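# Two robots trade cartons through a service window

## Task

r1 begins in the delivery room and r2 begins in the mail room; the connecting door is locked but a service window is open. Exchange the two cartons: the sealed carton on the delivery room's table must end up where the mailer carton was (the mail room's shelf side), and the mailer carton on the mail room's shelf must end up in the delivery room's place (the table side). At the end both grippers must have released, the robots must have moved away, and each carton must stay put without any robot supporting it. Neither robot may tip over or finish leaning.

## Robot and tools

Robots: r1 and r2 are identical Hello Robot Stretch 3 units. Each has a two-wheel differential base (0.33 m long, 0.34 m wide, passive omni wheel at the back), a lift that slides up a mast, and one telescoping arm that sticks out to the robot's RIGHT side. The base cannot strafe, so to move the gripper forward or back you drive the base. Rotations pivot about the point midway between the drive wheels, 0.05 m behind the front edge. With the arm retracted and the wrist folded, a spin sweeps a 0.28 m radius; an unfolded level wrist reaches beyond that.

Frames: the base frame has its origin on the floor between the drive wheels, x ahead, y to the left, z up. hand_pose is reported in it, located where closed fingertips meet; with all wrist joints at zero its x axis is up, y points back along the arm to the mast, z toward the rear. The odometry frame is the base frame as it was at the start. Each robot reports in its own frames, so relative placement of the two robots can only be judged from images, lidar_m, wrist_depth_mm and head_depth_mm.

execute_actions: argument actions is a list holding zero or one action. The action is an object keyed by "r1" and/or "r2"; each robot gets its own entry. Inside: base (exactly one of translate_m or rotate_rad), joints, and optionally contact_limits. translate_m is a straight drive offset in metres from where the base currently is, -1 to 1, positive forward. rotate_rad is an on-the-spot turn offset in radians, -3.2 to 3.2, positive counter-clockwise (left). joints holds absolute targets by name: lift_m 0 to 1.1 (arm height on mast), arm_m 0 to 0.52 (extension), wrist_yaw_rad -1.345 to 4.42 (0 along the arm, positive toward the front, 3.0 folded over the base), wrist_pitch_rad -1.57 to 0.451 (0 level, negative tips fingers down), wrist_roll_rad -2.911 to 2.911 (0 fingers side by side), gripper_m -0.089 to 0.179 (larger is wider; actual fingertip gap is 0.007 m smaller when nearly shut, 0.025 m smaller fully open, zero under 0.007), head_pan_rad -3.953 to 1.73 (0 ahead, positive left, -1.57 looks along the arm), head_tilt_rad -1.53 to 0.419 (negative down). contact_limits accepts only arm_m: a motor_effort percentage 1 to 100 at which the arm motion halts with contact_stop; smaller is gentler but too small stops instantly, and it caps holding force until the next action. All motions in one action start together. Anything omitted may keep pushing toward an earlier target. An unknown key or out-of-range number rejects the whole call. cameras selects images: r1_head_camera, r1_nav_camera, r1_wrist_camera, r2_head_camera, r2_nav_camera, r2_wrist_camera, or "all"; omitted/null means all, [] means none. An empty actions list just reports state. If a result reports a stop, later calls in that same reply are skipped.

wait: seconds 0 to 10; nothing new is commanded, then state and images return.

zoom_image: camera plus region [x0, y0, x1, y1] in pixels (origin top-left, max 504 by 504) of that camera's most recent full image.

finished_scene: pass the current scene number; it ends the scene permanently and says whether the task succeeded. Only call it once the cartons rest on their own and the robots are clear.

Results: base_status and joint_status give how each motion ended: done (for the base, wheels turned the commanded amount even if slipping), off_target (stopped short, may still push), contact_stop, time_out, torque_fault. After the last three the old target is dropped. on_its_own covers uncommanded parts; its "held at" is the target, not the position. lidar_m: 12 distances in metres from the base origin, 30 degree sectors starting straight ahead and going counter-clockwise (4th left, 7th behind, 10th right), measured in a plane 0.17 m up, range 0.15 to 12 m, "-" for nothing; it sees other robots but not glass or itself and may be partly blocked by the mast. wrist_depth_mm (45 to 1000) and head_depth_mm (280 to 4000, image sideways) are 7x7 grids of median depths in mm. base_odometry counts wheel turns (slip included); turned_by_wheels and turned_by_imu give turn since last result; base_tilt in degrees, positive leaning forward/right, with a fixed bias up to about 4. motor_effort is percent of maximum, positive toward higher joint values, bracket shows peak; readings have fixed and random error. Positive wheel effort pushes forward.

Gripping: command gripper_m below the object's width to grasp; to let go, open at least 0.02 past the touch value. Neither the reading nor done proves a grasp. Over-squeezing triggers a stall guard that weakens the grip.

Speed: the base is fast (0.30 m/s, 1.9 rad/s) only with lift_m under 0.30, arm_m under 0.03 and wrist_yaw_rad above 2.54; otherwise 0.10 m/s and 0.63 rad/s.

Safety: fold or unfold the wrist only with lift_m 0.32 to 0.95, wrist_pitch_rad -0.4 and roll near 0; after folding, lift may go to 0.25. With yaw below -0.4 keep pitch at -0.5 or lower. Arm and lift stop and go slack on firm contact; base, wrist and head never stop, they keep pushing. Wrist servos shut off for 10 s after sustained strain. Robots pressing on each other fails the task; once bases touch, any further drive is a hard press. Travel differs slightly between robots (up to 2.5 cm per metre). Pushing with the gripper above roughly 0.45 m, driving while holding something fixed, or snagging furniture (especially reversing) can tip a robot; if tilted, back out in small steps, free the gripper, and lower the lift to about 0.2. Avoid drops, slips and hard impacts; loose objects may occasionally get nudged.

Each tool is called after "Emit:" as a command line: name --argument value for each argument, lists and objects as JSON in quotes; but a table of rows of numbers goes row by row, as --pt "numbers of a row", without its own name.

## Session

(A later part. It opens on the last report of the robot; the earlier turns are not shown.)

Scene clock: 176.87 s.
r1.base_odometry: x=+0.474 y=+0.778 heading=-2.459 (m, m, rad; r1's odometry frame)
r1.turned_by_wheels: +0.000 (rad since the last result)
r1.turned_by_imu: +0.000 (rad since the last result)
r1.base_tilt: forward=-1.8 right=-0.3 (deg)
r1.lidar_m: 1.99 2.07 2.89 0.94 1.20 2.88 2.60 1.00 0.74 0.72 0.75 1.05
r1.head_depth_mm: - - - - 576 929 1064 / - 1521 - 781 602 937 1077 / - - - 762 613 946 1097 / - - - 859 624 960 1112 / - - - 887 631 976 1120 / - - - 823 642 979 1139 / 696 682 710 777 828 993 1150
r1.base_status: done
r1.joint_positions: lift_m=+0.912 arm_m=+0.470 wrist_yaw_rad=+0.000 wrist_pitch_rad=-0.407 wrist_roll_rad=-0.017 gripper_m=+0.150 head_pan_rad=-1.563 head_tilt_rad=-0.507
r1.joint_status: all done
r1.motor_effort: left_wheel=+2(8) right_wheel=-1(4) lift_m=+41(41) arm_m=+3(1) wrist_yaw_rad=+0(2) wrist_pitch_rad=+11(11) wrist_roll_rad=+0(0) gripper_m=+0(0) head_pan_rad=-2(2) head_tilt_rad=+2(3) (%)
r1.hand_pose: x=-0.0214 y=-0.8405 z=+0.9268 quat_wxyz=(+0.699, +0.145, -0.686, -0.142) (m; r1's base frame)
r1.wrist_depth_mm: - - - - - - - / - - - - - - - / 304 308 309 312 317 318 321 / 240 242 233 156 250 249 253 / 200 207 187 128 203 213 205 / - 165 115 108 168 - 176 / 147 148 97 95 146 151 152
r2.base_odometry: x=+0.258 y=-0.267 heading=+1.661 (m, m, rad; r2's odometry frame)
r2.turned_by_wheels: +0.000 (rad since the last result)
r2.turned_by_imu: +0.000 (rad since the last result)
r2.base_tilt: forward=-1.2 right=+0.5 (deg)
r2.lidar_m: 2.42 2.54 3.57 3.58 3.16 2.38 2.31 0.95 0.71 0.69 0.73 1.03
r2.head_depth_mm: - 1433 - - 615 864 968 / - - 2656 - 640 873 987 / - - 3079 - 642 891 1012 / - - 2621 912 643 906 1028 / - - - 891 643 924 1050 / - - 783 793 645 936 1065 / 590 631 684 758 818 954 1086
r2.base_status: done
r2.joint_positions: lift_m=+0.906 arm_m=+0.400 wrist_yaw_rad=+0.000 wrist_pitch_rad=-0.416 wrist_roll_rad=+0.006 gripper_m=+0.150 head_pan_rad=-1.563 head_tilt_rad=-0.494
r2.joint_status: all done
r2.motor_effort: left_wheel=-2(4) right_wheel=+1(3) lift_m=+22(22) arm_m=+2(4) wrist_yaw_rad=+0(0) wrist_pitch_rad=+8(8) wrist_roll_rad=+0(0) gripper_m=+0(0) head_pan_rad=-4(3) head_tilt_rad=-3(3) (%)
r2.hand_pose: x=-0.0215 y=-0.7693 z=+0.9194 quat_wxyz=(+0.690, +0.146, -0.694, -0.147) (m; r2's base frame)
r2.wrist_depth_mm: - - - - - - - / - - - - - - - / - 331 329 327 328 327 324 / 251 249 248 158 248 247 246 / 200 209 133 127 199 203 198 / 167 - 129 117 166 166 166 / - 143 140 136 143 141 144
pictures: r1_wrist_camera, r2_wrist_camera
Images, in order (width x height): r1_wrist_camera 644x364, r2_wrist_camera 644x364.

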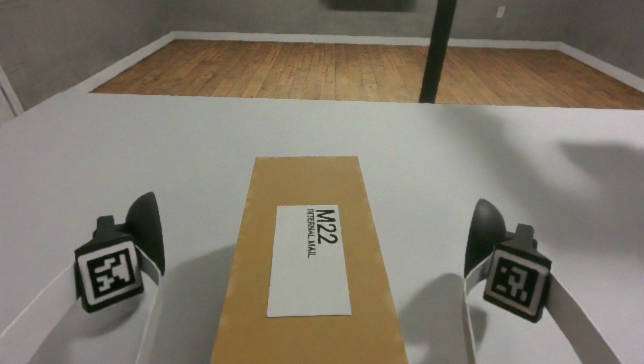

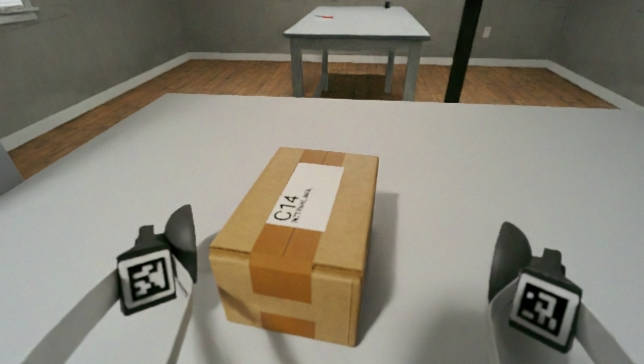

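Emit:
execute_actions --actions '[{"r1":{"base":{"translate_m":0.008}},"r2":{"base":{"translate_m":0.02},"joints":{"arm_m":0.41}}}]' --cameras '[]'

Emit:
execute_actions --actions '[{"r2":{"joints":{"gripper_m":0.035}},"r1":{"joints":{"gripper_m":0.03}}}]' --cameras '[]'

Emit:
execute_actions --actions '[{"r2":{"joints":{"lift_m":0.95}},"r1":{"joints":{"lift_m":0.95}}}]' --cameras '[]'

Emit:
execute_actions --actions '[{"r2":{"joints":{"arm_m":0.005}},"r1":{"joints":{"arm_m":0.005}}}]' --cameras '["r1_wrist_camera","r2_wrist_camera"]'

Emit:
execute_actions --actions '[{"r2":{"joints":{"wrist_yaw_rad":2.9}},"r1":{"base":{"rotate_rad":1.55}}}]' --cameras '[]'

Emit:
execute_actions --actions '[{"r2":{"base":{"rotate_rad":1.57},"joints":{"lift_m":0.28}},"r1":{"base":{"translate_m":0.35},"joints":{"lift_m":0.85}}}]' --cameras '[]'

Emit:
execute_actions --actions '[{"r2":{"base":{"translate_m":1}},"r1":{"base":{"rotate_rad":1.57}}}]' --cameras '[]'

Emit:
execute_actions --actions '[{"r2":{"base":{"translate_m":1}},"r1":{"base":{"translate_m":0.35},"joints":{"arm_m":0.4}}}]' --cameras '["r1_head_camera"]'

Emit:
execute_actions --actions '[{"r2":{"base":{"translate_m":0.68}}}]' --cameras '[]'

Emit:
execute_actions --actions '[{"r2":{"base":{"rotate_rad":1.55},"joints":{"lift_m":0.85,"head_tilt_rad":-0.7}}}]' --cameras '["r2_head_camera"]'

Scene clock: 200.50 s.
r1.base_odometry: x=+0.468 y=+0.773 heading=-2.459 (m, m, rad; r1's odometry frame)
r1.turned_by_wheels: +0.000 (rad since the last result)
r1.turned_by_imu: +0.000 (rad since the last result)
r1.base_tilt: forward=-1.8 right=-0.3 (deg)
r1.lidar_m: 1.98 2.07 2.89 0.94 1.20 2.90 2.60 1.00 0.74 0.72 0.75 1.05
r1.head_depth_mm: 1384 1494 - - 575 929 1064 / - - - 783 602 937 1076 / - - - 765 611 946 1089 / - - - 862 622 958 1110 / - - - 883 632 968 1117 / - - - 808 643 978 1141 / 678 662 704 777 841 995 1152
r1.base_status: done
r1.joint_positions: lift_m=+0.912 arm_m=+0.470 wrist_yaw_rad=+0.000 wrist_pitch_rad=-0.407 wrist_roll_rad=-0.017 gripper_m=+0.150 head_pan_rad=-1.563 head_tilt_rad=-0.507
r1.joint_status: not commanded
r1.motor_effort: left_wheel=+2(7) right_wheel=-2(7) lift_m=+41(41) arm_m=+2(2) wrist_yaw_rad=+0(1) wrist_pitch_rad=+11(10) wrist_roll_rad=+0(0) gripper_m=+1(0) head_pan_rad=-2(2) head_tilt_rad=+3(2) (%)
r1.hand_pose: x=-0.0214 y=-0.8405 z=+0.9268 quat_wxyz=(+0.699, +0.145, -0.686, -0.142) (m; r1's base frame)
r1.wrist_depth_mm: - - - - - - - / - - - - - - - / 305 305 308 316 315 320 324 / 240 241 243 155 250 250 251 / 198 205 200 128 197 212 207 / - 166 165 109 117 - 175 / 147 147 145 95 97 151 150
r2.base_odometry: x=+0.257 y=-0.248 heading=+1.661 (m, m, rad; r2's odometry frame)
r2.turned_by_wheels: +0.000 (rad since the last result)
r2.turned_by_imu: +0.000 (rad since the last result)
r2.base_tilt: forward=-1.2 right=+0.4 (deg)
r2.lidar_m: 2.40 2.52 3.55 3.60 3.21 2.40 2.34 0.95 0.71 0.69 0.73 1.03
r2.head_depth_mm: - 1429 - - 617 862 970 / - - 2589 - 640 873 992 / - - 3122 - 641 891 1010 / - - 3148 887 642 908 1030 / - - - 888 644 922 1047 / 692 703 721 765 642 933 1065 / 581 625 688 758 830 947 1088
r2.base_status: done
r2.joint_positions: lift_m=+0.906 arm_m=+0.410 wrist_yaw_rad=+0.000 wrist_pitch_rad=-0.416 wrist_roll_rad=+0.006 gripper_m=+0.150 head_pan_rad=-1.563 head_tilt_rad=-0.494
r2.joint_status: all done
r2.motor_effort: left_wheel=-2(1) right_wheel=+2(6) lift_m=+21(22) arm_m=+3(3) wrist_yaw_rad=+0(0) wrist_pitch_rad=+8(8) wrist_roll_rad=+0(0) gripper_m=+0(0) head_pan_rad=-5(3) head_tilt_rad=-3(3) (%)
r2.hand_pose: x=-0.0215 y=-0.7793 z=+0.9194 quat_wxyz=(+0.690, +0.146, -0.694, -0.147) (m; r2's base frame)
r2.wrist_depth_mm: - - - - - - - / - - - - - - - / - 354 328 327 329 325 326 / 248 250 249 167 226 246 246 / 200 209 200 127 138 202 198 / 167 - 161 110 114 166 166 / - 143 141 123 123 140 144
pictures: none
No camera images: the call's "cameras" was empty. Leave "cameras" out to get every camera's image.

Scene clock: 202.20 s.
r1.base_odometry: x=+0.468 y=+0.773 heading=-2.459 (m, m, rad; r1's odometry frame)
r1.turned_by_wheels: +0.000 (rad since the last result)
r1.turned_by_imu: +0.000 (rad since the last result)
r1.base_tilt: forward=-1.8 right=-0.3 (deg)
r1.lidar_m: 1.98 2.07 2.89 0.94 1.20 2.89 2.60 1.00 0.74 0.72 0.75 1.05
r1.head_depth_mm: - 1483 - - 576 924 1061 / - - - 784 601 941 1080 / - - - 764 612 953 1089 / - - - 866 621 960 1107 / - - - 887 633 968 1124 / - - - 806 644 982 1138 / 677 663 706 776 841 992 1156
r1.base_status: not commanded
r1.joint_positions: lift_m=+0.912 arm_m=+0.470 wrist_yaw_rad=+0.000 wrist_pitch_rad=-0.390 wrist_roll_rad=-0.017 gripper_m=+0.031 head_pan_rad=-1.563 head_tilt_rad=-0.507
r1.joint_status: all done
r1.motor_effort: left_wheel=+2(2) right_wheel=-1(2) lift_m=+37(41) arm_m=+2(2) wrist_yaw_rad=-1(1) wrist_pitch_rad=+2(10) wrist_roll_rad=+0(0) gripper_m=-21(94) head_pan_rad=-2(2) head_tilt_rad=+2(3) (%)
r1.hand_pose: x=-0.0215 y=-0.8425 z=+0.9308 quat_wxyz=(+0.700, +0.139, -0.687, -0.136) (m; r1's base frame)
r1.wrist_depth_mm: - - - - - - - / - - - - - - - / 330 325 329 332 337 338 344 / 250 250 255 165 259 261 263 / 206 208 139 135 201 213 214 / 174 174 119 113 121 180 181 / 156 152 101 98 150 154 155
r2.base_odometry: x=+0.257 y=-0.248 heading=+1.661 (m, m, rad; r2's odometry frame)
r2.turned_by_wheels: +0.000 (rad since the last result)
r2.turned_by_imu: +0.000 (rad since the last result)
r2.base_tilt: forward=-1.4 right=+0.4 (deg)
r2.lidar_m: 2.40 2.52 3.55 3.60 3.20 2.40 2.34 0.95 0.71 0.70 0.73 1.03
r2.head_depth_mm: - 1436 - - 614 867 972 / - - 2624 - 641 875 988 / - - 3177 - 643 886 1009 / - - 3161 891 643 903 1021 / - - - 888 644 920 1042 / 690 704 720 766 643 936 1060 / 578 628 691 761 831 947 1089
r2.base_status: not commanded
r2.joint_positions: lift_m=+0.906 arm_m=+0.410 wrist_yaw_rad=+0.001 wrist_pitch_rad=-0.417 wrist_roll_rad=+0.006 gripper_m=+0.036 head_pan_rad=-1.563 head_tilt_rad=-0.494
r2.joint_status: all done
r2.motor_effort: left_wheel=-2(3) right_wheel=+0(1) lift_m=+22(22) arm_m=+3(3) wrist_yaw_rad=-1(0) wrist_pitch_rad=+8(8) wrist_roll_rad=+0(0) gripper_m=-15(100) head_pan_rad=-4(5) head_tilt_rad=-3(3) (%)
r2.hand_pose: x=-0.0213 y=-0.7792 z=+0.9193 quat_wxyz=(+0.690, +0.146, -0.694, -0.147) (m; r2's base frame)
r2.wrist_depth_mm: - - - - - - - / - - - - - - - / - 352 328 328 326 325 325 / 249 248 248 159 174 247 246 / 200 199 200 126 131 199 197 / 167 168 157 124 113 165 166 / 143 143 143 139 139 142 142
pictures: none
No camera images: the call's "cameras" was empty. Leave "cameras" out to get every camera's image.

Scene clock: 203.43 s.
r1.base_odometry: x=+0.468 y=+0.773 heading=-2.459 (m, m, rad; r1's odometry frame)
r1.turned_by_wheels: +0.000 (rad since the last result)
r1.turned_by_imu: +0.000 (rad since the last result)
r1.base_tilt: forward=-1.8 right=-0.2 (deg)
r1.lidar_m: 1.98 2.07 2.90 0.94 1.20 2.90 2.60 1.00 0.74 0.72 0.75 1.05
r1.head_depth_mm: 1388 1508 - 736 592 929 1067 / - - - 817 600 940 1080 / - - - 796 612 951 1091 / - - - 864 622 958 1106 / - - - 884 633 966 1119 / - - - 803 643 981 1137 / 678 661 704 775 839 993 1152
r1.base_status: not commanded
r1.joint_positions: lift_m=+0.950 arm_m=+0.470 wrist_yaw_rad=+0.000 wrist_pitch_rad=-0.412 wrist_roll_rad=-0.017 gripper_m=+0.034 head_pan_rad=-1.563 head_tilt_rad=-0.507
r1.joint_status: all done
r1.motor_effort: left_wheel=+2(2) right_wheel=-1(1) lift_m=+41(42) arm_m=+2(2) wrist_yaw_rad=-1(0) wrist_pitch_rad=+13(13) wrist_roll_rad=+0(0) gripper_m=-18(20) head_pan_rad=-2(2) head_tilt_rad=+3(3) (%)
r1.hand_pose: x=-0.0215 y=-0.8399 z=+0.9637 quat_wxyz=(+0.698, +0.146, -0.686, -0.144) (m; r1's base frame)
r1.wrist_depth_mm: - - - - - - - / - - - - - - - / - 380 385 392 - - - / 298 303 305 307 314 310 314 / 249 250 239 151 263 257 257 / 213 215 123 119 206 218 221 / 189 186 105 99 184 189 191
r2.base_odometry: x=+0.257 y=-0.248 heading=+1.661 (m, m, rad; r2's odometry frame)
r2.turned_by_wheels: +0.000 (rad since the last result)
r2.turned_by_imu: +0.000 (rad since the last result)
r2.base_tilt: forward=-1.3 right=+0.5 (deg)
r2.lidar_m: 2.40 2.52 3.56 3.61 3.20 2.40 2.34 0.95 0.71 0.69 0.73 1.03
r2.head_depth_mm: - 1489 - 842 642 861 973 / - - 2591 798 642 878 992 / - - 2396 801 642 885 1008 / - - 3181 888 643 903 1026 / - - - 889 642 917 1047 / 693 706 723 765 643 935 1068 / 580 628 691 757 835 957 1086
r2.base_status: not commanded
r2.joint_positions: lift_m=+0.950 arm_m=+0.410 wrist_yaw_rad=+0.001 wrist_pitch_rad=-0.425 wrist_roll_rad=+0.006 gripper_m=+0.036 head_pan_rad=-1.563 head_tilt_rad=-0.494
r2.joint_status: all done
r2.motor_effort: left_wheel=-1(1) right_wheel=+2(0) lift_m=+40(42) arm_m=+3(3) wrist_yaw_rad=-1(1) wrist_pitch_rad=+12(12) wrist_roll_rad=+0(0) gripper_m=-15(16) head_pan_rad=-4(3) head_tilt_rad=-3(3) (%)
r2.hand_pose: x=-0.0213 y=-0.7781 z=+0.9606 quat_wxyz=(+0.689, +0.149, -0.693, -0.150) (m; r2's base frame)
r2.wrist_depth_mm: - - - - - - - / - - - - - - - / - - 422 420 - - - / - 321 318 174 185 317 316 / 249 257 260 126 131 256 255 / 217 216 203 125 114 215 215 / 186 186 185 175 180 184 184
pictures: none
No camera images: the call's "cameras" was empty. Leave "cameras" out to get every camera's image.

Scene clock: 208.03 s.
r1.base_odometry: x=+0.468 y=+0.773 heading=-2.459 (m, m, rad; r1's odometry frame)
r1.turned_by_wheels: +0.000 (rad since the last result)
r1.turned_by_imu: +0.000 (rad since the last result)
r1.base_tilt: forward=-1.8 right=-0.3 (deg)
r1.lidar_m: 1.98 2.07 2.89 0.94 1.20 2.89 2.60 1.00 0.74 0.72 0.75 1.05
r1.head_depth_mm: - 1290 3739 812 593 - - / - - - 828 627 - - / - - - 847 634 - 1125 / - - - 866 622 969 1106 / - - - 886 632 976 1125 / - - - 804 644 984 1139 / 677 664 705 777 843 991 1150
r1.base_status: not commanded
r1.joint_positions: lift_m=+0.950 arm_m=+0.005 wrist_yaw_rad=+0.000 wrist_pitch_rad=-0.412 wrist_roll_rad=-0.017 gripper_m=+0.034 head_pan_rad=-1.563 head_tilt_rad=-0.507
r1.joint_status: all done
r1.motor_effort: left_wheel=+2(2) right_wheel=-1(2) lift_m=+42(41) arm_m=-2(2) wrist_yaw_rad=+0(0) wrist_pitch_rad=+13(13) wrist_roll_rad=+0(0) gripper_m=-18(18) head_pan_rad=-3(2) head_tilt_rad=+2(4) (%)
r1.hand_pose: x=-0.0215 y=-0.3753 z=+0.9636 quat_wxyz=(+0.698, +0.146, -0.686, -0.144) (m; r1's base frame)
r1.wrist_depth_mm: 441 522 - - - - - / 480 487 538 543 548 562 561 / 512 382 388 396 398 407 406 / 317 315 311 309 310 318 321 / 673 661 316 150 313 621 625 / 761 750 124 119 710 706 707 / 882 918 105 98 813 834 823
r2.base_odometry: x=+0.257 y=-0.248 heading=+1.661 (m, m, rad; r2's odometry frame)
r2.turned_by_wheels: +0.000 (rad since the last result)
r2.turned_by_imu: +0.000 (rad since the last result)
r2.base_tilt: forward=-1.3 right=+0.4 (deg)
r2.lidar_m: 2.40 2.52 3.55 3.60 3.19 2.40 2.34 0.95 0.71 0.70 0.73 1.03
r2.head_depth_mm: - 1423 - 883 638 554 - / - - 2646 885 641 - - / - - 3623 887 641 - - / - - 3160 889 644 913 1035 / - - - 892 645 921 1054 / 693 704 720 763 645 940 1068 / 580 628 688 762 832 954 1086
r2.base_status: not commanded
r2.joint_positions: lift_m=+0.950 arm_m=+0.005 wrist_yaw_rad=+0.000 wrist_pitch_rad=-0.426 wrist_roll_rad=+0.006 gripper_m=+0.036 head_pan_rad=-1.563 head_tilt_rad=-0.494
r2.joint_status: all done
r2.motor_effort: left_wheel=-1(1) right_wheel=+2(2) lift_m=+40(40) arm_m=-3(4) wrist_yaw_rad=+1(0) wrist_pitch_rad=+13(12) wrist_roll_rad=+0(0) gripper_m=-15(15) head_pan_rad=-5(4) head_tilt_rad=-3(3) (%)
r2.hand_pose: x=-0.0214 y=-0.3736 z=+0.9605 quat_wxyz=(+0.689, +0.149, -0.693, -0.150) (m; r2's base frame)
r2.wrist_depth_mm: 440 428 - - - - - / 479 466 562 622 614 613 609 / 533 509 425 421 418 420 417 / 598 324 322 174 185 321 317 / 682 660 298 126 131 272 268 / 801 767 738 125 114 613 583 / 970 906 842 791 730 702 662
pictures: r1_wrist_camera, r2_wrist_camera
Images, in order (width x height): r1_wrist_camera 644x364, r2_wrist_camera 644x364.

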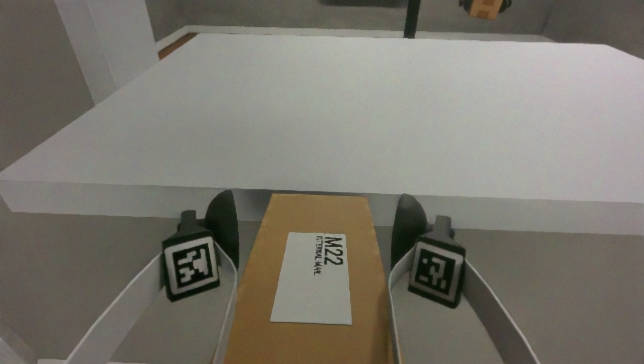

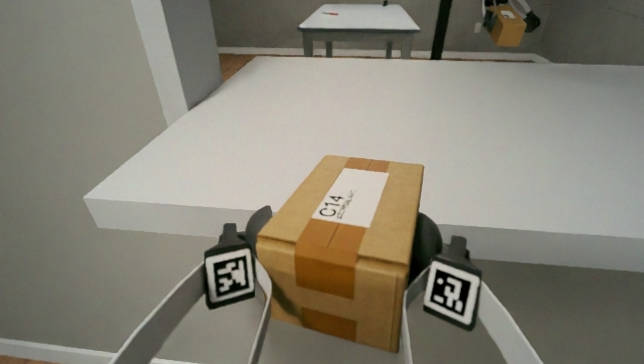

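Scene clock: 211.43 s.
r1.base_odometry: x=+0.468 y=+0.773 heading=-0.910 (m, m, rad; r1's odometry frame)
r1.turned_by_wheels: +1.550 (rad since the last result)
r1.turned_by_imu: +1.554 (rad since the last result)
r1.base_tilt: forward=-1.8 right=-0.3 (deg)
r1.lidar_m: 0.94 1.18 2.92 2.80 1.03 0.75 0.72 0.74 1.02 1.98 2.05 2.78
r1.head_depth_mm: 1616 1745 1896 2104 1909 - - / 1613 1765 1927 2119 2023 - - / 1622 1769 1917 2129 2062 - 1229 / 1633 1763 1934 2132 2020 1556 1287 / 1634 1779 1952 2147 2061 1591 1301 / 1641 1782 1950 2146 2079 1617 1313 / 1636 1786 1965 2192 2101 1635 1330
r1.base_status: done
r1.joint_positions: lift_m=+0.950 arm_m=+0.005 wrist_yaw_rad=+0.000 wrist_pitch_rad=-0.412 wrist_roll_rad=-0.017 gripper_m=+0.034 head_pan_rad=-1.563 head_tilt_rad=-0.507
r1.joint_status: not commanded
r1.motor_effort: left_wheel=-2(7) right_wheel=+2(7) lift_m=+41(41) arm_m=-2(2) wrist_yaw_rad=-1(0) wrist_pitch_rad=+13(13) wrist_roll_rad=+0(0) gripper_m=-19(18) head_pan_rad=-2(2) head_tilt_rad=+2(2) (%)
r1.hand_pose: x=-0.0215 y=-0.3753 z=+0.9636 quat_wxyz=(+0.698, +0.146, -0.686, -0.144) (m; r1's base frame)
r1.wrist_depth_mm: - - - - - - 838 / - - - - - - 846 / - - - - - - 826 / - - - - - - 815 / - - - 150 - - 822 / - - 123 119 - - 837 / - - 105 99 - - 838
r2.base_odometry: x=+0.257 y=-0.248 heading=+1.661 (m, m, rad; r2's odometry frame)
r2.turned_by_wheels: +0.000 (rad since the last result)
r2.turned_by_imu: +0.000 (rad since the last result)
r2.base_tilt: forward=-1.4 right=+0.5 (deg)
r2.lidar_m: 2.40 2.52 3.55 3.60 3.19 2.40 2.34 0.95 0.71 0.69 0.73 1.03
r2.head_depth_mm: - 1318 - 885 639 553 - / - - 2603 884 643 563 - / - - 3625 889 642 883 - / - - 3163 888 644 892 - / - - - 890 642 913 - / 692 705 721 765 644 939 1059 / 579 628 690 762 832 953 1095
r2.base_status: not commanded
r2.joint_positions: lift_m=+0.950 arm_m=+0.005 wrist_yaw_rad=+2.898 wrist_pitch_rad=-0.426 wrist_roll_rad=+0.006 gripper_m=+0.036 head_pan_rad=-1.563 head_tilt_rad=-0.494
r2.joint_status: all done
r2.motor_effort: left_wheel=-1(1) right_wheel=+1(1) lift_m=+40(40) arm_m=-3(2) wrist_yaw_rad=+2(2) wrist_pitch_rad=+12(13) wrist_roll_rad=+0(0) gripper_m=-15(15) head_pan_rad=-5(4) head_tilt_rad=-3(3) (%)
r2.hand_pose: x=+0.0326 y=+0.0665 z=+0.9605 quat_wxyz=(+0.233, +0.706, +0.064, +0.666) (m; r2's base frame)
r2.wrist_depth_mm: - - - - - - - / - - - - - - - / - - - - - - - / - - - 174 185 - - / - - - 126 131 - - / - - - 125 114 - - / - - - - - - -
pictures: none
No camera images: the call's "cameras" was empty. Leave "cameras" out to get every camera's image.

Scene clock: 218.37 s.
r1.base_odometry: x=+0.683 y=+0.497 heading=-0.910 (m, m, rad; r1's odometry frame)
r1.turned_by_wheels: +0.000 (rad since the last result)
r1.turned_by_imu: +0.001 (rad since the last result)
r1.base_tilt: forward=-1.7 right=-0.2 (deg)
r1.lidar_m: 0.59 1.02 0.92 2.81 1.53 1.11 1.07 1.11 1.49 1.98 2.05 2.79
r1.head_depth_mm: 1615 1741 1898 2100 1932 1508 1276 / 1614 1745 1919 2119 1949 1575 - / 1621 1763 1929 2129 1982 1595 1281 / 1627 1767 1929 2146 2008 1577 1282 / 1638 1778 1943 2122 2057 1582 1308 / 1638 1782 1943 2162 2091 1609 1312 / 1655 1794 1962 2162 2119 1630 1332
r1.base_status: done
r1.joint_positions: lift_m=+0.850 arm_m=+0.005 wrist_yaw_rad=+0.000 wrist_pitch_rad=-0.413 wrist_roll_rad=-0.017 gripper_m=+0.034 head_pan_rad=-1.563 head_tilt_rad=-0.507
r1.joint_status: all done
r1.motor_effort: left_wheel=-1(5) right_wheel=+2(7) lift_m=+26(35) arm_m=-2(2) wrist_yaw_rad=+0(1) wrist_pitch_rad=+13(13) wrist_roll_rad=+0(0) gripper_m=-18(18) head_pan_rad=-2(2) head_tilt_rad=+2(2) (%)
r1.hand_pose: x=-0.0215 y=-0.3753 z=+0.8641 quat_wxyz=(+0.698, +0.147, -0.686, -0.144) (m; r1's base frame)
r1.wrist_depth_mm: - - - - - - - / - - - - - - - / - - - - - - - / - - - - - - - / - - - 150 - - - / - - 123 118 - - - / - - 106 99 - - -
r2.base_odometry: x=+0.257 y=-0.248 heading=-3.053 (m, m, rad; r2's odometry frame)
r2.turned_by_wheels: +1.570 (rad since the last result)
r2.turned_by_imu: +1.554 (rad since the last result)
r2.base_tilt: forward=-1.4 right=+0.5 (deg)
r2.lidar_m: 3.60 3.19 2.39 2.29 0.94 0.71 0.69 0.73 1.04 2.40 2.53 3.57
r2.head_depth_mm: 1970 2108 2301 2474 2083 1624 1342 / 1992 2184 2346 2513 2052 1627 1328 / 1999 2187 2378 2534 2086 1621 1340 / 2034 2193 2383 2553 2089 1626 1335 / 2072 2240 2413 2574 2075 1624 1352 / 2083 2271 2488 2658 2085 1622 1335 / 2121 2283 2525 2682 2073 1637 1348
r2.base_status: done
r2.joint_positions: lift_m=+0.280 arm_m=+0.005 wrist_yaw_rad=+2.898 wrist_pitch_rad=-0.426 wrist_roll_rad=+0.006 gripper_m=+0.036 head_pan_rad=-1.563 head_tilt_rad=-0.494
r2.joint_status: all done
r2.motor_effort: left_wheel=-3(6) right_wheel=+2(4) lift_m=+22(33) arm_m=-2(2) wrist_yaw_rad=+2(2) wrist_pitch_rad=+12(12) wrist_roll_rad=+0(0) gripper_m=-15(15) head_pan_rad=-4(5) head_tilt_rad=-2(3) (%)
r2.hand_pose: x=+0.0325 y=+0.0665 z=+0.2912 quat_wxyz=(+0.233, +0.706, +0.064, +0.666) (m; r2's base frame)
r2.wrist_depth_mm: 861 - - - - - - / 886 - - - - - - / 856 - 952 938 949 923 946 / 735 - 722 174 185 719 727 / 589 590 571 126 131 578 580 / 490 499 - 125 114 488 488 / - - - 135 409 419 419
pictures: none
No camera images: the call's "cameras" was empty. Leave "cameras" out to get every camera's image.

Scene clock: 223.37 s.
r1.base_odometry: x=+0.683 y=+0.497 heading=+0.660 (m, m, rad; r1's odometry frame)
r1.turned_by_wheels: +1.570 (rad since the last result)
r1.turned_by_imu: +1.574 (rad since the last result)
r1.base_tilt: forward=-1.8 right=-0.3 (deg)
r1.lidar_m: 2.80 1.55 1.12 1.07 1.11 1.47 1.98 2.05 2.76 0.59 1.03 0.92
r1.head_depth_mm: 2669 2876 3176 2611 1911 1510 1282 / 2667 2897 3189 2659 1951 1584 - / 2664 2885 3149 2716 1980 1593 1273 / 2708 2907 3068 1236 839 783 920 / 2674 2894 2004 1193 851 1448 1305 / 2729 2939 3046 1222 864 1472 1311 / 2710 2953 3110 1255 880 781 1326
r1.base_status: done
r1.joint_positions: lift_m=+0.850 arm_m=+0.005 wrist_yaw_rad=+0.000 wrist_pitch_rad=-0.413 wrist_roll_rad=-0.017 gripper_m=+0.034 head_pan_rad=-1.563 head_tilt_rad=-0.507
r1.joint_status: not commanded
r1.motor_effort: left_wheel=-1(7) right_wheel=+2(7) lift_m=+25(25) arm_m=-2(2) wrist_yaw_rad=+0(0) wrist_pitch_rad=+13(13) wrist_roll_rad=+0(0) gripper_m=-18(18) head_pan_rad=-2(2) head_tilt_rad=+2(3) (%)
r1.hand_pose: x=-0.0215 y=-0.3753 z=+0.8641 quat_wxyz=(+0.698, +0.147, -0.686, -0.144) (m; r1's base frame)
r1.wrist_depth_mm: - 999 - - - - - / 634 631 639 - - - - / 461 462 471 - - - - / 383 386 386 - - - - / - - 446 150 - - - / - - 123 119 - - - / 991 - 105 99 - - -
r2.base_odometry: x=-0.739 y=-0.336 heading=-3.053 (m, m, rad; r2's odometry frame)
r2.turned_by_wheels: +0.000 (rad since the last result)
r2.turned_by_imu: -0.002 (rad since the last result)
r2.base_tilt: forward=-1.3 right=+0.4 (deg)
r2.lidar_m: 2.61 2.75 2.36 2.28 2.27 1.74 1.70 1.78 2.51 2.45 2.57 2.68
r2.head_depth_mm: 2019 2147 2346 2526 2043 1626 1343 / 2043 2196 2366 2560 2058 1620 1342 / 2045 2240 2415 2572 2064 1626 1333 / 2089 2240 2440 2582 2066 1631 1333 / 2104 2306 2464 2666 2052 1635 1343 / 2126 2321 2565 2697 2106 1641 1346 / 2126 2330 2551 2704 2085 1636 1343
r2.base_status: done
r2.joint_positions: lift_m=+0.280 arm_m=+0.005 wrist_yaw_rad=+2.899 wrist_pitch_rad=-0.426 wrist_roll_rad=+0.006 gripper_m=+0.036 head_pan_rad=-1.563 head_tilt_rad=-0.494
r2.joint_status: not commanded
r2.motor_effort: left_wheel=-1(11) right_wheel=+1(8) lift_m=+22(23) arm_m=-2(2) wrist_yaw_rad=+1(1) wrist_pitch_rad=+12(12) wrist_roll_rad=+0(0) gripper_m=-15(15) head_pan_rad=-3(4) head_tilt_rad=-2(3) (%)
r2.hand_pose: x=+0.0324 y=+0.0666 z=+0.2912 quat_wxyz=(+0.233, +0.706, +0.064, +0.666) (m; r2's base frame)
r2.wrist_depth_mm: - - - - - - - / - - - - - - - / 958 - 943 934 948 943 959 / 728 - 725 174 186 727 717 / 592 586 572 126 131 582 581 / 494 507 - 125 114 489 486 / - - - 136 410 424 419
pictures: none
No camera images: the call's "cameras" was empty. Leave "cameras" out to get every camera's image.

Scene clock: 228.37 s.
r1.base_odometry: x=+0.960 y=+0.711 heading=+0.660 (m, m, rad; r1's odometry frame)
r1.turned_by_wheels: +0.000 (rad since the last result)
r1.turned_by_imu: +0.000 (rad since the last result)
r1.base_tilt: forward=-1.8 right=-0.3 (deg)
r1.lidar_m: 2.45 1.56 1.12 1.08 1.11 1.51 2.32 2.41 0.63 1.51 0.68 2.55
r1.head_depth_mm: 2634 2895 3117 2750 - 1388 1198 / 2638 2912 3040 - 781 1402 1264 / 2675 2890 1827 1286 791 1412 1274 / 2688 2942 1918 1168 837 1434 1288 / 2711 2922 2004 1193 851 764 1301 / 2695 2947 3185 1215 862 768 1197 / 2693 2937 3229 2961 880 771 931
r1.base_status: done
r1.joint_positions: lift_m=+0.850 arm_m=+0.400 wrist_yaw_rad=+0.000 wrist_pitch_rad=-0.413 wrist_roll_rad=-0.017 gripper_m=+0.034 head_pan_rad=-1.563 head_tilt_rad=-0.507
r1.joint_status: all done
r1.motor_effort: left_wheel=-1(6) right_wheel=+2(7) lift_m=+25(25) arm_m=+2(4) wrist_yaw_rad=+0(1) wrist_pitch_rad=+13(13) wrist_roll_rad=+0(0) gripper_m=-19(18) head_pan_rad=-2(2) head_tilt_rad=+3(2) (%)
r1.hand_pose: x=-0.0215 y=-0.7697 z=+0.8641 quat_wxyz=(+0.698, +0.146, -0.686, -0.144) (m; r1's base frame)
r1.wrist_depth_mm: - - - - - - - / - 624 627 648 648 - - / 462 463 466 477 477 512 - / 361 365 367 370 379 380 - / 304 306 291 150 321 308 313 / 258 257 123 119 250 267 267 / 224 227 104 99 224 233 231
r2.base_odometry: x=-1.736 y=-0.425 heading=-3.053 (m, m, rad; r2's odometry frame)
r2.turned_by_wheels: +0.000 (rad since the last result)
r2.turned_by_imu: -0.002 (rad since the last result)
r2.base_tilt: forward=-1.4 right=+0.5 (deg)
r2.lidar_m: 1.61 1.70 2.32 2.26 2.38 2.76 2.69 2.84 2.55 2.49 2.20 1.65
r2.head_depth_mm: 2063 2209 2410 2601 2053 1615 1333 / 2076 2261 2435 2562 2061 1634 1332 / 2080 2242 2430 2634 2063 1616 1337 / 2112 2284 2479 2650 2071 1622 1339 / 2159 2314 2525 2713 2038 1622 1343 / 2175 2347 2573 2713 2108 1635 1343 / 2203 2369 2557 2668 2070 1627 1350
r2.base_status: done
r2.joint_positions: lift_m=+0.280 arm_m=+0.005 wrist_yaw_rad=+2.899 wrist_pitch_rad=-0.426 wrist_roll_rad=+0.006 gripper_m=+0.036 head_pan_rad=-1.563 head_tilt_rad=-0.494
r2.joint_status: not commanded
r2.motor_effort: left_wheel=-1(8) right_wheel=+2(7) lift_m=+23(22) arm_m=-2(3) wrist_yaw_rad=+2(1) wrist_pitch_rad=+13(13) wrist_roll_rad=+0(0) gripper_m=-15(15) head_pan_rad=-4(4) head_tilt_rad=-3(3) (%)
r2.hand_pose: x=+0.0324 y=+0.0666 z=+0.2912 quat_wxyz=(+0.233, +0.706, +0.064, +0.666) (m; r2's base frame)
r2.wrist_depth_mm: - - - - - - - / - - - - - - - / 957 - 951 937 955 941 934 / 726 - 720 173 185 721 721 / 589 590 577 126 131 579 573 / 494 510 - 125 114 485 485 / - - - 135 409 419 420
pictures: r1_head_camera (sideways: a quarter turn clockwise sets it upright)
Images, in order (width x height): r1_head_camera 896x504.

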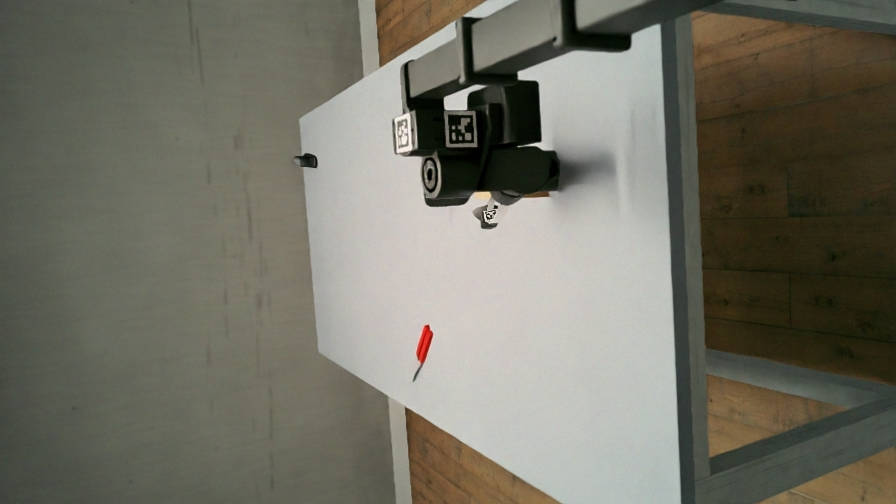

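Scene clock: 232.43 s.
r1.base_odometry: x=+0.960 y=+0.711 heading=+0.660 (m, m, rad; r1's odometry frame)
r1.turned_by_wheels: +0.000 (rad since the last result)
r1.turned_by_imu: +0.000 (rad since the last result)
r1.base_tilt: forward=-1.8 right=-0.2 (deg)
r1.lidar_m: 2.45 1.55 1.12 1.08 1.11 1.51 2.33 2.40 0.63 1.51 0.69 2.56
r1.head_depth_mm: 2669 2844 3156 2713 - 1384 1185 / 2639 2886 3041 - 784 1402 1263 / 2697 2907 1840 1291 789 1412 1274 / 2692 2927 1921 1166 836 1436 1291 / 2686 2946 1994 1187 853 766 1300 / 2698 2923 3176 1219 864 766 1189 / 2707 2908 3233 3017 878 771 930
r1.base_status: not commanded
r1.joint_positions: lift_m=+0.850 arm_m=+0.400 wrist_yaw_rad=+0.000 wrist_pitch_rad=-0.413 wrist_roll_rad=-0.017 gripper_m=+0.034 head_pan_rad=-1.563 head_tilt_rad=-0.507
r1.joint_status: not commanded
r1.motor_effort: left_wheel=-2(1) right_wheel=+2(2) lift_m=+25(25) arm_m=+2(2) wrist_yaw_rad=+0(0) wrist_pitch_rad=+13(13) wrist_roll_rad=+0(0) gripper_m=-18(18) head_pan_rad=-2(2) head_tilt_rad=+3(2) (%)
r1.hand_pose: x=-0.0215 y=-0.7697 z=+0.8641 quat_wxyz=(+0.698, +0.146, -0.686, -0.144) (m; r1's base frame)
r1.wrist_depth_mm: - - - - - - - / - 635 625 638 656 - - / 459 468 465 477 484 510 - / 362 372 367 375 380 382 - / 301 304 290 150 320 312 314 / 258 260 123 119 248 263 269 / 224 225 103 99 222 229 234
r2.base_odometry: x=-2.413 y=-0.485 heading=-3.053 (m, m, rad; r2's odometry frame)
r2.turned_by_wheels: +0.000 (rad since the last result)
r2.turned_by_imu: -0.001 (rad since the last result)
r2.base_tilt: forward=-1.3 right=+0.6 (deg)
r2.lidar_m: 0.93 0.98 1.39 2.23 2.35 3.28 3.36 3.45 2.59 2.52 1.27 0.96
r2.head_depth_mm: 2080 2259 2434 2618 2061 1623 1329 / 2105 2286 2447 2630 2058 1628 1338 / 2126 2283 2508 2619 2069 1621 1342 / 2126 2301 2515 2657 2063 1628 1338 / 2172 2351 2579 2661 2062 1620 1341 / 2169 2397 2557 2677 2074 1635 1347 / 2025 2080 2124 2158 1983 1619 1347
r2.base_status: done
r2.joint_positions: lift_m=+0.280 arm_m=+0.005 wrist_yaw_rad=+2.899 wrist_pitch_rad=-0.426 wrist_roll_rad=+0.006 gripper_m=+0.036 head_pan_rad=-1.563 head_tilt_rad=-0.494
r2.joint_status: not commanded
r2.motor_effort: left_wheel=-1(10) right_wheel=+1(7) lift_m=+23(23) arm_m=-2(2) wrist_yaw_rad=+0(0) wrist_pitch_rad=+13(13) wrist_roll_rad=+0(0) gripper_m=-15(15) head_pan_rad=-4(5) head_tilt_rad=-3(2) (%)
r2.hand_pose: x=+0.0324 y=+0.0666 z=+0.2912 quat_wxyz=(+0.233, +0.706, +0.064, +0.666) (m; r2's base frame)
r2.wrist_depth_mm: - - - - - - 905 / - - - - - - 920 / 953 - 935 957 945 935 879 / 727 - 719 174 186 721 720 / 583 584 573 126 131 586 582 / 495 503 - 125 114 490 488 / - - - 136 412 421 418
pictures: none
No camera images: the call's "cameras" was empty. Leave "cameras" out to get every camera's image.

Scene clock: 238.43 s.
r1.base_odometry: x=+0.960 y=+0.711 heading=+0.660 (m, m, rad; r1's odometry frame)
r1.turned_by_wheels: +0.000 (rad since the last result)
r1.turned_by_imu: +0.000 (rad since the last result)
r1.base_tilt: forward=-1.7 right=-0.2 (deg)
r1.lidar_m: 2.45 1.55 1.12 1.08 1.11 1.51 2.33 2.41 0.63 1.51 0.68 2.56
r1.head_depth_mm: 2691 2872 3143 2718 - 1383 1193 / 2649 2878 3022 - 783 1393 1258 / 2657 2903 1836 1281 790 1420 1274 / 2670 2942 1919 1166 838 1426 1290 / 2677 2903 1998 1193 853 764 1301 / 2684 2924 3190 1230 865 767 1193 / 2704 2958 3205 2947 879 769 928
r1.base_status: not commanded
r1.joint_positions: lift_m=+0.850 arm_m=+0.400 wrist_yaw_rad=+0.000 wrist_pitch_rad=-0.413 wrist_roll_rad=-0.017 gripper_m=+0.034 head_pan_rad=-1.563 head_tilt_rad=-0.507
r1.joint_status: not commanded
r1.motor_effort: left_wheel=-2(1) right_wheel=+2(2) lift_m=+26(25) arm_m=+2(2) wrist_yaw_rad=+0(0) wrist_pitch_rad=+13(13) wrist_roll_rad=+0(0) gripper_m=-18(18) head_pan_rad=-2(2) head_tilt_rad=+3(3) (%)
r1.hand_pose: x=-0.0215 y=-0.7697 z=+0.8641 quat_wxyz=(+0.698, +0.146, -0.686, -0.144) (m; r1's base frame)
r1.wrist_depth_mm: - - - - - - - / - 628 625 649 644 - - / 457 470 468 474 484 511 - / 368 366 374 375 377 380 - / 300 304 293 150 320 315 313 / 257 258 123 120 250 266 266 / 225 225 104 99 223 230 230
r2.base_odometry: x=-2.413 y=-0.485 heading=-1.503 (m, m, rad; r2's odometry frame)
r2.turned_by_wheels: +1.550 (rad since the last result)
r2.turned_by_imu: +1.534 (rad since the last result)
r2.base_tilt: forward=-1.3 right=+0.5 (deg)
r2.lidar_m: 2.23 2.33 3.24 3.36 3.47 2.59 2.52 1.29 0.96 0.93 0.97 1.37
r2.head_depth_mm: 760 841 949 852 682 1400 - / 769 850 964 851 704 1391 - / 771 861 973 857 705 1420 - / 778 864 980 855 706 1430 - / 790 882 992 857 708 1406 1227 / 795 890 1001 865 729 1407 1212 / 802 902 1022 1171 1293 1408 1207
r2.base_status: done
r2.joint_positions: lift_m=+0.850 arm_m=+0.005 wrist_yaw_rad=+2.899 wrist_pitch_rad=-0.427 wrist_roll_rad=+0.006 gripper_m=+0.036 head_pan_rad=-1.563 head_tilt_rad=-0.692
r2.joint_status: all done
r2.motor_effort: left_wheel=-2(10) right_wheel=+2(7) lift_m=+40(41) arm_m=-3(2) wrist_yaw_rad=+1(0) wrist_pitch_rad=+13(13) wrist_roll_rad=+0(0) gripper_m=-15(15) head_pan_rad=-4(3) head_tilt_rad=-4(19) (%)
r2.hand_pose: x=+0.0324 y=+0.0665 z=+0.8604 quat_wxyz=(+0.233, +0.706, +0.065, +0.666) (m; r2's base frame)
r2.wrist_depth_mm: - - - - - - - / - - - - - - - / - - - - - - - / - - - 173 186 - - / - - - 126 131 - - / - - - 125 114 - - / - - - 942 980 - -
pictures: r2_head_camera (sideways: a quarter turn clockwise sets it upright)
Images, in order (width x height): r2_head_camera 896x504.

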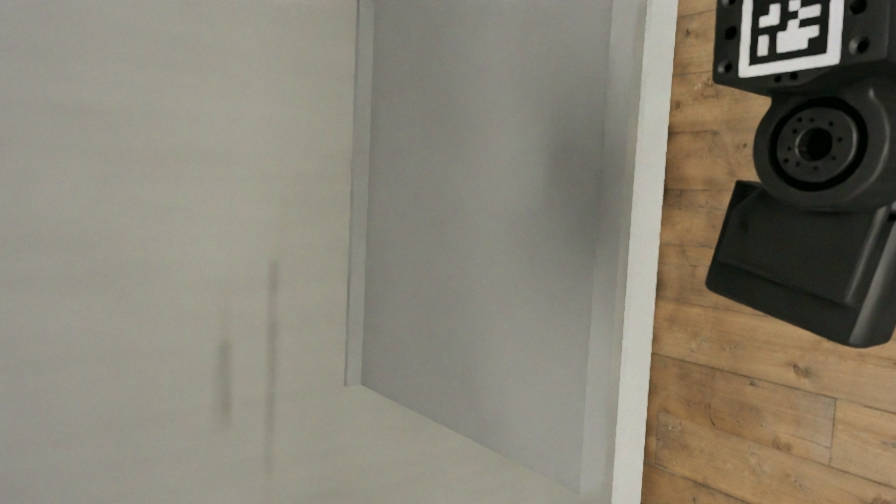

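Emit:
execute_actions --actions '[{"r2":{"joints":{"wrist_yaw_rad":0,"arm_m":0.33}},"r1":{"joints":{"lift_m":0.779}}}]' --cameras '[]'

Emit:
execute_actions --actions '[{"r2":{"joints":{"lift_m":0.769}},"r1":{"joints":{"gripper_m":0.13}}}]' --cameras '[]'

Emit:
execute_actions --actions '[{"r2":{"joints":{"gripper_m":0.14}},"r1":{"joints":{"arm_m":0.27}}}]' --cameras '[]'

Emit:
execute_actions --actions '[{"r2":{"joints":{"arm_m":0.005,"lift_m":0.78}},"r1":{"joints":{"arm_m":0.005}}}]' --cameras '["r1_wrist_camera","r2_wrist_camera"]'

Scene clock: 253.07 s.
r1.base_odometry: x=+0.960 y=+0.711 heading=+0.660 (m, m, rad; r1's odometry frame)
r1.turned_by_wheels: +0.000 (rad since the last result)
r1.turned_by_imu: -0.001 (rad since the last result)
r1.base_tilt: forward=-1.7 right=-0.3 (deg)
r1.lidar_m: 2.46 1.55 1.12 1.08 1.11 1.50 2.33 2.41 0.63 1.51 0.68 2.56
r1.head_depth_mm: 2660 2847 3175 1155 842 1407 1225 / 2664 2866 3012 1182 751 1398 1257 / 2650 2922 1843 1198 760 1415 1276 / 2685 2925 1912 1158 836 1445 1288 / 2683 2896 1992 1195 853 766 1302 / 2680 2901 3143 1223 867 770 1200 / 2711 2947 3196 2946 879 772 934
r1.base_status: not commanded
r1.joint_positions: lift_m=+0.779 arm_m=+0.400 wrist_yaw_rad=+0.000 wrist_pitch_rad=-0.400 wrist_roll_rad=-0.017 gripper_m=+0.034 head_pan_rad=-1.563 head_tilt_rad=-0.507
r1.joint_status: all done
r1.motor_effort: left_wheel=-1(1) right_wheel=+2(2) lift_m=+23(25) arm_m=+2(2) wrist_yaw_rad=+0(0) wrist_pitch_rad=+7(13) wrist_roll_rad=+0(0) gripper_m=-18(19) head_pan_rad=-2(2) head_tilt_rad=+2(2) (%)
r1.hand_pose: x=-0.0215 y=-0.7713 z=+0.7960 quat_wxyz=(+0.699, +0.142, -0.687, -0.140) (m; r1's base frame)
r1.wrist_depth_mm: - 732 728 761 763 - - / 445 445 457 453 465 478 - / 325 322 330 334 337 339 - / 256 257 259 170 264 264 268 / 208 211 145 139 215 216 218 / 177 179 120 117 172 183 185 / 156 156 107 102 154 158 160
r2.base_odometry: x=-2.413 y=-0.485 heading=-1.503 (m, m, rad; r2's odometry frame)
r2.turned_by_wheels: +0.000 (rad since the last result)
r2.turned_by_imu: +0.000 (rad since the last result)
r2.base_tilt: forward=-1.3 right=+0.4 (deg)
r2.lidar_m: 2.23 2.33 3.23 3.34 3.46 2.59 2.52 1.29 0.96 0.93 0.98 1.37
r2.head_depth_mm: 758 845 930 - 669 1357 1196 / 764 850 929 794 703 1385 1189 / 771 861 946 786 707 1399 1197 / 782 869 981 850 707 1399 1200 / 785 877 998 857 707 1393 1207 / 797 886 1001 866 732 1403 1196 / 804 894 1018 1162 1295 1395 1200
r2.base_status: not commanded
r2.joint_positions: lift_m=+0.850 arm_m=+0.330 wrist_yaw_rad=+0.001 wrist_pitch_rad=-0.427 wrist_roll_rad=+0.006 gripper_m=+0.036 head_pan_rad=-1.563 head_tilt_rad=-0.692
r2.joint_status: all done
r2.motor_effort: left_wheel=-3(2) right_wheel=+2(2) lift_m=+40(40) arm_m=+3(4) wrist_yaw_rad=+0(1) wrist_pitch_rad=+13(13) wrist_roll_rad=+0(0) gripper_m=-15(16) head_pan_rad=-4(5) head_tilt_rad=-4(4) (%)
r2.hand_pose: x=-0.0214 y=-0.6980 z=+0.8604 quat_wxyz=(+0.689, +0.150, -0.693, -0.150) (m; r2's base frame)
r2.wrist_depth_mm: 352 341 332 324 313 306 296 / 387 375 363 353 345 331 320 / 427 415 398 388 376 365 352 / 475 388 386 174 186 374 368 / 311 312 312 126 131 309 310 / 262 262 246 125 114 259 259 / 225 226 226 213 218 224 223
pictures: none
No camera images: the call's "cameras" was empty. Leave "cameras" out to get every camera's image.

Scene clock: 254.63 s.
r1.base_odometry: x=+0.960 y=+0.711 heading=+0.660 (m, m, rad; r1's odometry frame)
r1.turned_by_wheels: +0.000 (rad since the last result)
r1.turned_by_imu: +0.000 (rad since the last result)
r1.base_tilt: forward=-1.8 right=-0.3 (deg)
r1.lidar_m: 2.46 1.55 1.12 1.08 1.11 1.50 2.33 2.40 0.63 1.51 0.68 2.56
r1.head_depth_mm: 2661 2873 3150 1155 841 1404 1216 / 2653 2902 3026 1180 748 1406 1257 / 2656 2909 1837 1204 765 1416 1272 / 2680 2918 1922 1160 834 1439 1293 / 2673 2908 1998 1196 850 766 1302 / 2700 2930 3184 1226 868 767 1196 / 2704 2952 3198 2983 881 769 932
r1.base_status: not commanded
r1.joint_positions: lift_m=+0.779 arm_m=+0.400 wrist_yaw_rad=+0.000 wrist_pitch_rad=-0.402 wrist_roll_rad=-0.017 gripper_m=+0.130 head_pan_rad=-1.563 head_tilt_rad=-0.507
r1.joint_status: all done
r1.motor_effort: left_wheel=-1(1) right_wheel=+2(2) lift_m=+24(24) arm_m=+2(2) wrist_yaw_rad=+0(0) wrist_pitch_rad=+8(8) wrist_roll_rad=+0(0) gripper_m=+0(80) head_pan_rad=-2(2) head_tilt_rad=+2(2) (%)
r1.hand_pose: x=-0.0215 y=-0.7711 z=+0.7957 quat_wxyz=(+0.699, +0.143, -0.687, -0.140) (m; r1's base frame)
r1.wrist_depth_mm: - 704 714 741 759 - - / 433 442 449 463 464 477 - / 322 324 327 330 333 334 - / 254 252 257 168 264 263 265 / 209 217 204 138 210 222 217 / 182 168 169 117 182 - 184 / - 154 107 102 153 158 160
r2.base_odometry: x=-2.413 y=-0.485 heading=-1.503 (m, m, rad; r2's odometry frame)
r2.turned_by_wheels: +0.000 (rad since the last result)
r2.turned_by_imu: +0.000 (rad since the last result)
r2.base_tilt: forward=-1.4 right=+0.4 (deg)
r2.lidar_m: 2.23 2.33 3.23 3.34 3.46 2.60 2.53 1.29 0.96 0.93 0.98 1.36
r2.head_depth_mm: 761 845 952 873 - - 1173 / 766 851 957 - 682 1389 1189 / 773 860 975 - 683 1395 1202 / 782 864 982 856 704 1386 1204 / 784 875 993 861 708 1400 1203 / 795 891 1004 861 731 1399 1200 / 801 893 1019 1159 1295 1406 1202
r2.base_status: not commanded
r2.joint_positions: lift_m=+0.769 arm_m=+0.330 wrist_yaw_rad=+0.001 wrist_pitch_rad=-0.414 wrist_roll_rad=+0.006 gripper_m=+0.036 head_pan_rad=-1.563 head_tilt_rad=-0.692
r2.joint_status: all done
r2.motor_effort: left_wheel=-2(2) right_wheel=+2(2) lift_m=+21(32) arm_m=+4(3) wrist_yaw_rad=+0(0) wrist_pitch_rad=+6(13) wrist_roll_rad=+0(0) gripper_m=-15(15) head_pan_rad=-4(5) head_tilt_rad=-4(4) (%)
r2.hand_pose: x=-0.0214 y=-0.6996 z=+0.7830 quat_wxyz=(+0.690, +0.145, -0.694, -0.146) (m; r2's base frame)
r2.wrist_depth_mm: 352 342 333 323 314 304 295 / 384 372 362 350 341 331 320 / 408 337 337 335 332 333 329 / 254 253 252 161 176 251 250 / 203 203 203 126 130 201 202 / 170 170 159 125 114 169 168 / 145 145 145 141 141 144 144
pictures: none
No camera images: the call's "cameras" was empty. Leave "cameras" out to get every camera's image.

Scene clock: 256.83 s.
r1.base_odometry: x=+0.960 y=+0.711 heading=+0.660 (m, m, rad; r1's odometry frame)
r1.turned_by_wheels: +0.000 (rad since the last result)
r1.turned_by_imu: +0.000 (rad since the last result)
r1.base_tilt: forward=-1.7 right=-0.3 (deg)
r1.lidar_m: 2.45 1.56 1.12 1.08 1.11 1.51 2.33 2.40 0.63 1.51 0.68 2.56
r1.head_depth_mm: 2638 2876 3169 1158 863 - 1223 / 2645 2881 3031 1112 888 1435 1259 / 2674 2886 1833 1144 840 1437 1279 / 2684 2906 1933 1162 842 1434 1284 / 2677 2918 1994 1192 853 765 1302 / 2688 2910 3101 1218 869 767 1196 / 2691 2946 3200 3024 878 770 933
r1.base_status: not commanded
r1.joint_positions: lift_m=+0.779 arm_m=+0.270 wrist_yaw_rad=+0.000 wrist_pitch_rad=-0.403 wrist_roll_rad=-0.017 gripper_m=+0.130 head_pan_rad=-1.563 head_tilt_rad=-0.507
r1.joint_status: all done
r1.motor_effort: left_wheel=-1(1) right_wheel=+2(2) lift_m=+24(24) arm_m=-2(2) wrist_yaw_rad=+0(0) wrist_pitch_rad=+8(8) wrist_roll_rad=+0(0) gripper_m=+0(0) head_pan_rad=-2(2) head_tilt_rad=+2(2) (%)
r1.hand_pose: x=-0.0215 y=-0.6415 z=+0.7954 quat_wxyz=(+0.699, +0.143, -0.686, -0.140) (m; r1's base frame)
r1.wrist_depth_mm: - 690 744 745 750 - - / 443 435 461 456 472 480 - / 322 320 326 215 335 338 391 / 253 257 257 184 260 262 266 / 207 217 211 201 215 225 217 / 184 168 178 181 182 - 184 / - 155 156 157 157 159 160
r2.base_odometry: x=-2.413 y=-0.485 heading=-1.503 (m, m, rad; r2's odometry frame)
r2.turned_by_wheels: +0.000 (rad since the last result)
r2.turned_by_imu: +0.000 (rad since the last result)
r2.base_tilt: forward=-1.3 right=+0.4 (deg)
r2.lidar_m: 2.23 2.34 3.23 3.36 3.45 2.59 2.52 1.29 0.96 0.93 0.98 1.37
r2.head_depth_mm: 760 841 947 880 - - 1176 / 764 850 958 - 681 1394 1204 / 769 857 966 - 681 1399 1194 / 778 867 986 856 709 1388 1196 / 784 882 989 857 711 1396 1201 / 793 884 1004 859 730 1401 1205 / 798 898 1019 1158 1293 1408 1219
r2.base_status: not commanded
r2.joint_positions: lift_m=+0.769 arm_m=+0.330 wrist_yaw_rad=+0.000 wrist_pitch_rad=-0.418 wrist_roll_rad=+0.006 gripper_m=+0.140 head_pan_rad=-1.563 head_tilt_rad=-0.692
r2.joint_status: all done
r2.motor_effort: left_wheel=-2(1) right_wheel=+3(2) lift_m=+22(21) arm_m=+3(3) wrist_yaw_rad=+1(0) wrist_pitch_rad=+9(9) wrist_roll_rad=+0(0) gripper_m=+0(89) head_pan_rad=-4(4) head_tilt_rad=-4(4) (%)
r2.hand_pose: x=-0.0215 y=-0.6990 z=+0.7819 quat_wxyz=(+0.690, +0.147, -0.694, -0.148) (m; r2's base frame)
r2.wrist_depth_mm: 349 341 332 323 314 305 296 / 384 371 362 348 340 332 322 / 355 332 330 329 328 328 327 / 251 250 250 168 177 248 248 / 201 209 201 129 139 208 199 / 168 174 163 126 157 - 166 / - 144 144 140 140 139 143
pictures: none
No camera images: the call's "cameras" was empty. Leave "cameras" out to get every camera's image.

Scene clock: 260.43 s.
r1.base_odometry: x=+0.960 y=+0.711 heading=+0.660 (m, m, rad; r1's odometry frame)
r1.turned_by_wheels: +0.000 (rad since the last result)
r1.turned_by_imu: +0.000 (rad since the last result)
r1.base_tilt: forward=-1.7 right=-0.3 (deg)
r1.lidar_m: 2.45 1.56 1.12 1.08 1.11 1.51 2.33 2.40 0.63 1.52 0.68 2.56
r1.head_depth_mm: 2681 2901 3172 1162 797 787 1156 / 2679 2880 3047 1114 809 1403 1314 / 2653 2903 1834 1134 792 1414 1311 / 2687 2900 1914 1163 835 1439 1266 / 2691 2937 1986 1189 851 764 1298 / 2690 2887 3133 1221 864 767 1189 / 2699 2910 3210 2998 880 769 933
r1.base_status: not commanded
r1.joint_positions: lift_m=+0.779 arm_m=+0.005 wrist_yaw_rad=+0.000 wrist_pitch_rad=-0.403 wrist_roll_rad=-0.017 gripper_m=+0.130 head_pan_rad=-1.563 head_tilt_rad=-0.507
r1.joint_status: all done
r1.motor_effort: left_wheel=-1(2) right_wheel=+1(1) lift_m=+24(24) arm_m=-2(2) wrist_yaw_rad=-1(0) wrist_pitch_rad=+8(8) wrist_roll_rad=+0(0) gripper_m=+0(1) head_pan_rad=-2(2) head_tilt_rad=+2(3) (%)
r1.hand_pose: x=-0.0215 y=-0.3765 z=+0.7954 quat_wxyz=(+0.699, +0.143, -0.686, -0.141) (m; r1's base frame)
r1.wrist_depth_mm: - 716 743 734 757 - - / 440 452 450 425 468 479 - / 339 343 342 339 344 343 - / 446 395 401 398 399 397 - / 504 - - - - - - / 520 847 - - - - - / 884 775 939 973 896 942 994
r2.base_odometry: x=-2.413 y=-0.485 heading=-1.503 (m, m, rad; r2's odometry frame)
r2.turned_by_wheels: +0.000 (rad since the last result)
r2.turned_by_imu: +0.000 (rad since the last result)
r2.base_tilt: forward=-1.4 right=+0.4 (deg)
r2.lidar_m: 2.23 2.34 3.25 3.36 3.46 2.60 2.52 1.29 0.96 0.93 0.98 1.37
r2.head_depth_mm: 757 847 948 851 684 1388 1240 / 769 848 956 852 705 1387 1244 / 772 867 969 797 705 1436 - / 781 864 983 858 705 1385 1196 / 786 881 996 857 711 1390 1210 / 794 891 1002 862 733 1394 1203 / 804 897 1012 1165 1293 1409 1213
r2.base_status: not commanded
r2.joint_positions: lift_m=+0.780 arm_m=+0.005 wrist_yaw_rad=+0.000 wrist_pitch_rad=-0.418 wrist_roll_rad=+0.006 gripper_m=+0.140 head_pan_rad=-1.563 head_tilt_rad=-0.692
r2.joint_status: all done
r2.motor_effort: left_wheel=-1(1) right_wheel=+2(1) lift_m=+39(41) arm_m=-3(3) wrist_yaw_rad=+0(1) wrist_pitch_rad=+9(9) wrist_roll_rad=+0(0) gripper_m=+0(0) head_pan_rad=-3(5) head_tilt_rad=-4(4) (%)
r2.hand_pose: x=-0.0215 y=-0.3746 z=+0.7923 quat_wxyz=(+0.690, +0.147, -0.694, -0.148) (m; r2's base frame)
r2.wrist_depth_mm: 664 647 624 613 596 583 560 / 723 690 533 435 527 524 520 / 781 359 357 356 355 352 353 / 301 294 285 281 270 269 268 / - 994 941 908 873 275 266 / - - - - 968 - 885 / 953 927 940 915 916 906 921
pictures: r1_wrist_camera, r2_wrist_camera
Images, in order (width x height): r1_wrist_camera 644x364, r2_wrist_camera 644x364.

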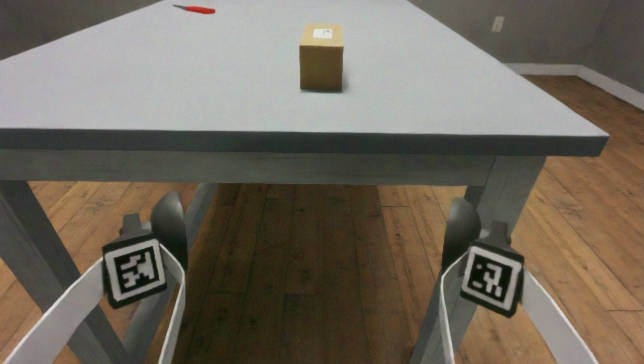

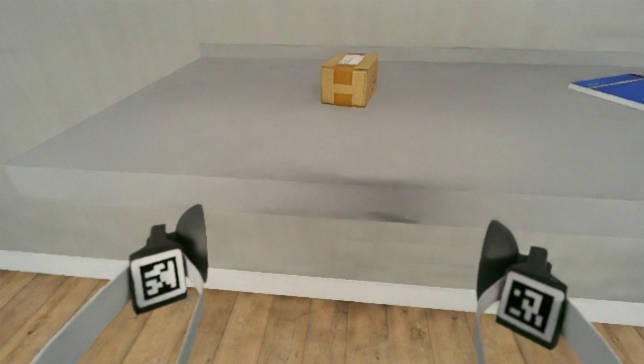

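Emit:
finished_scene --scene 2

The scene is finished: the task was done.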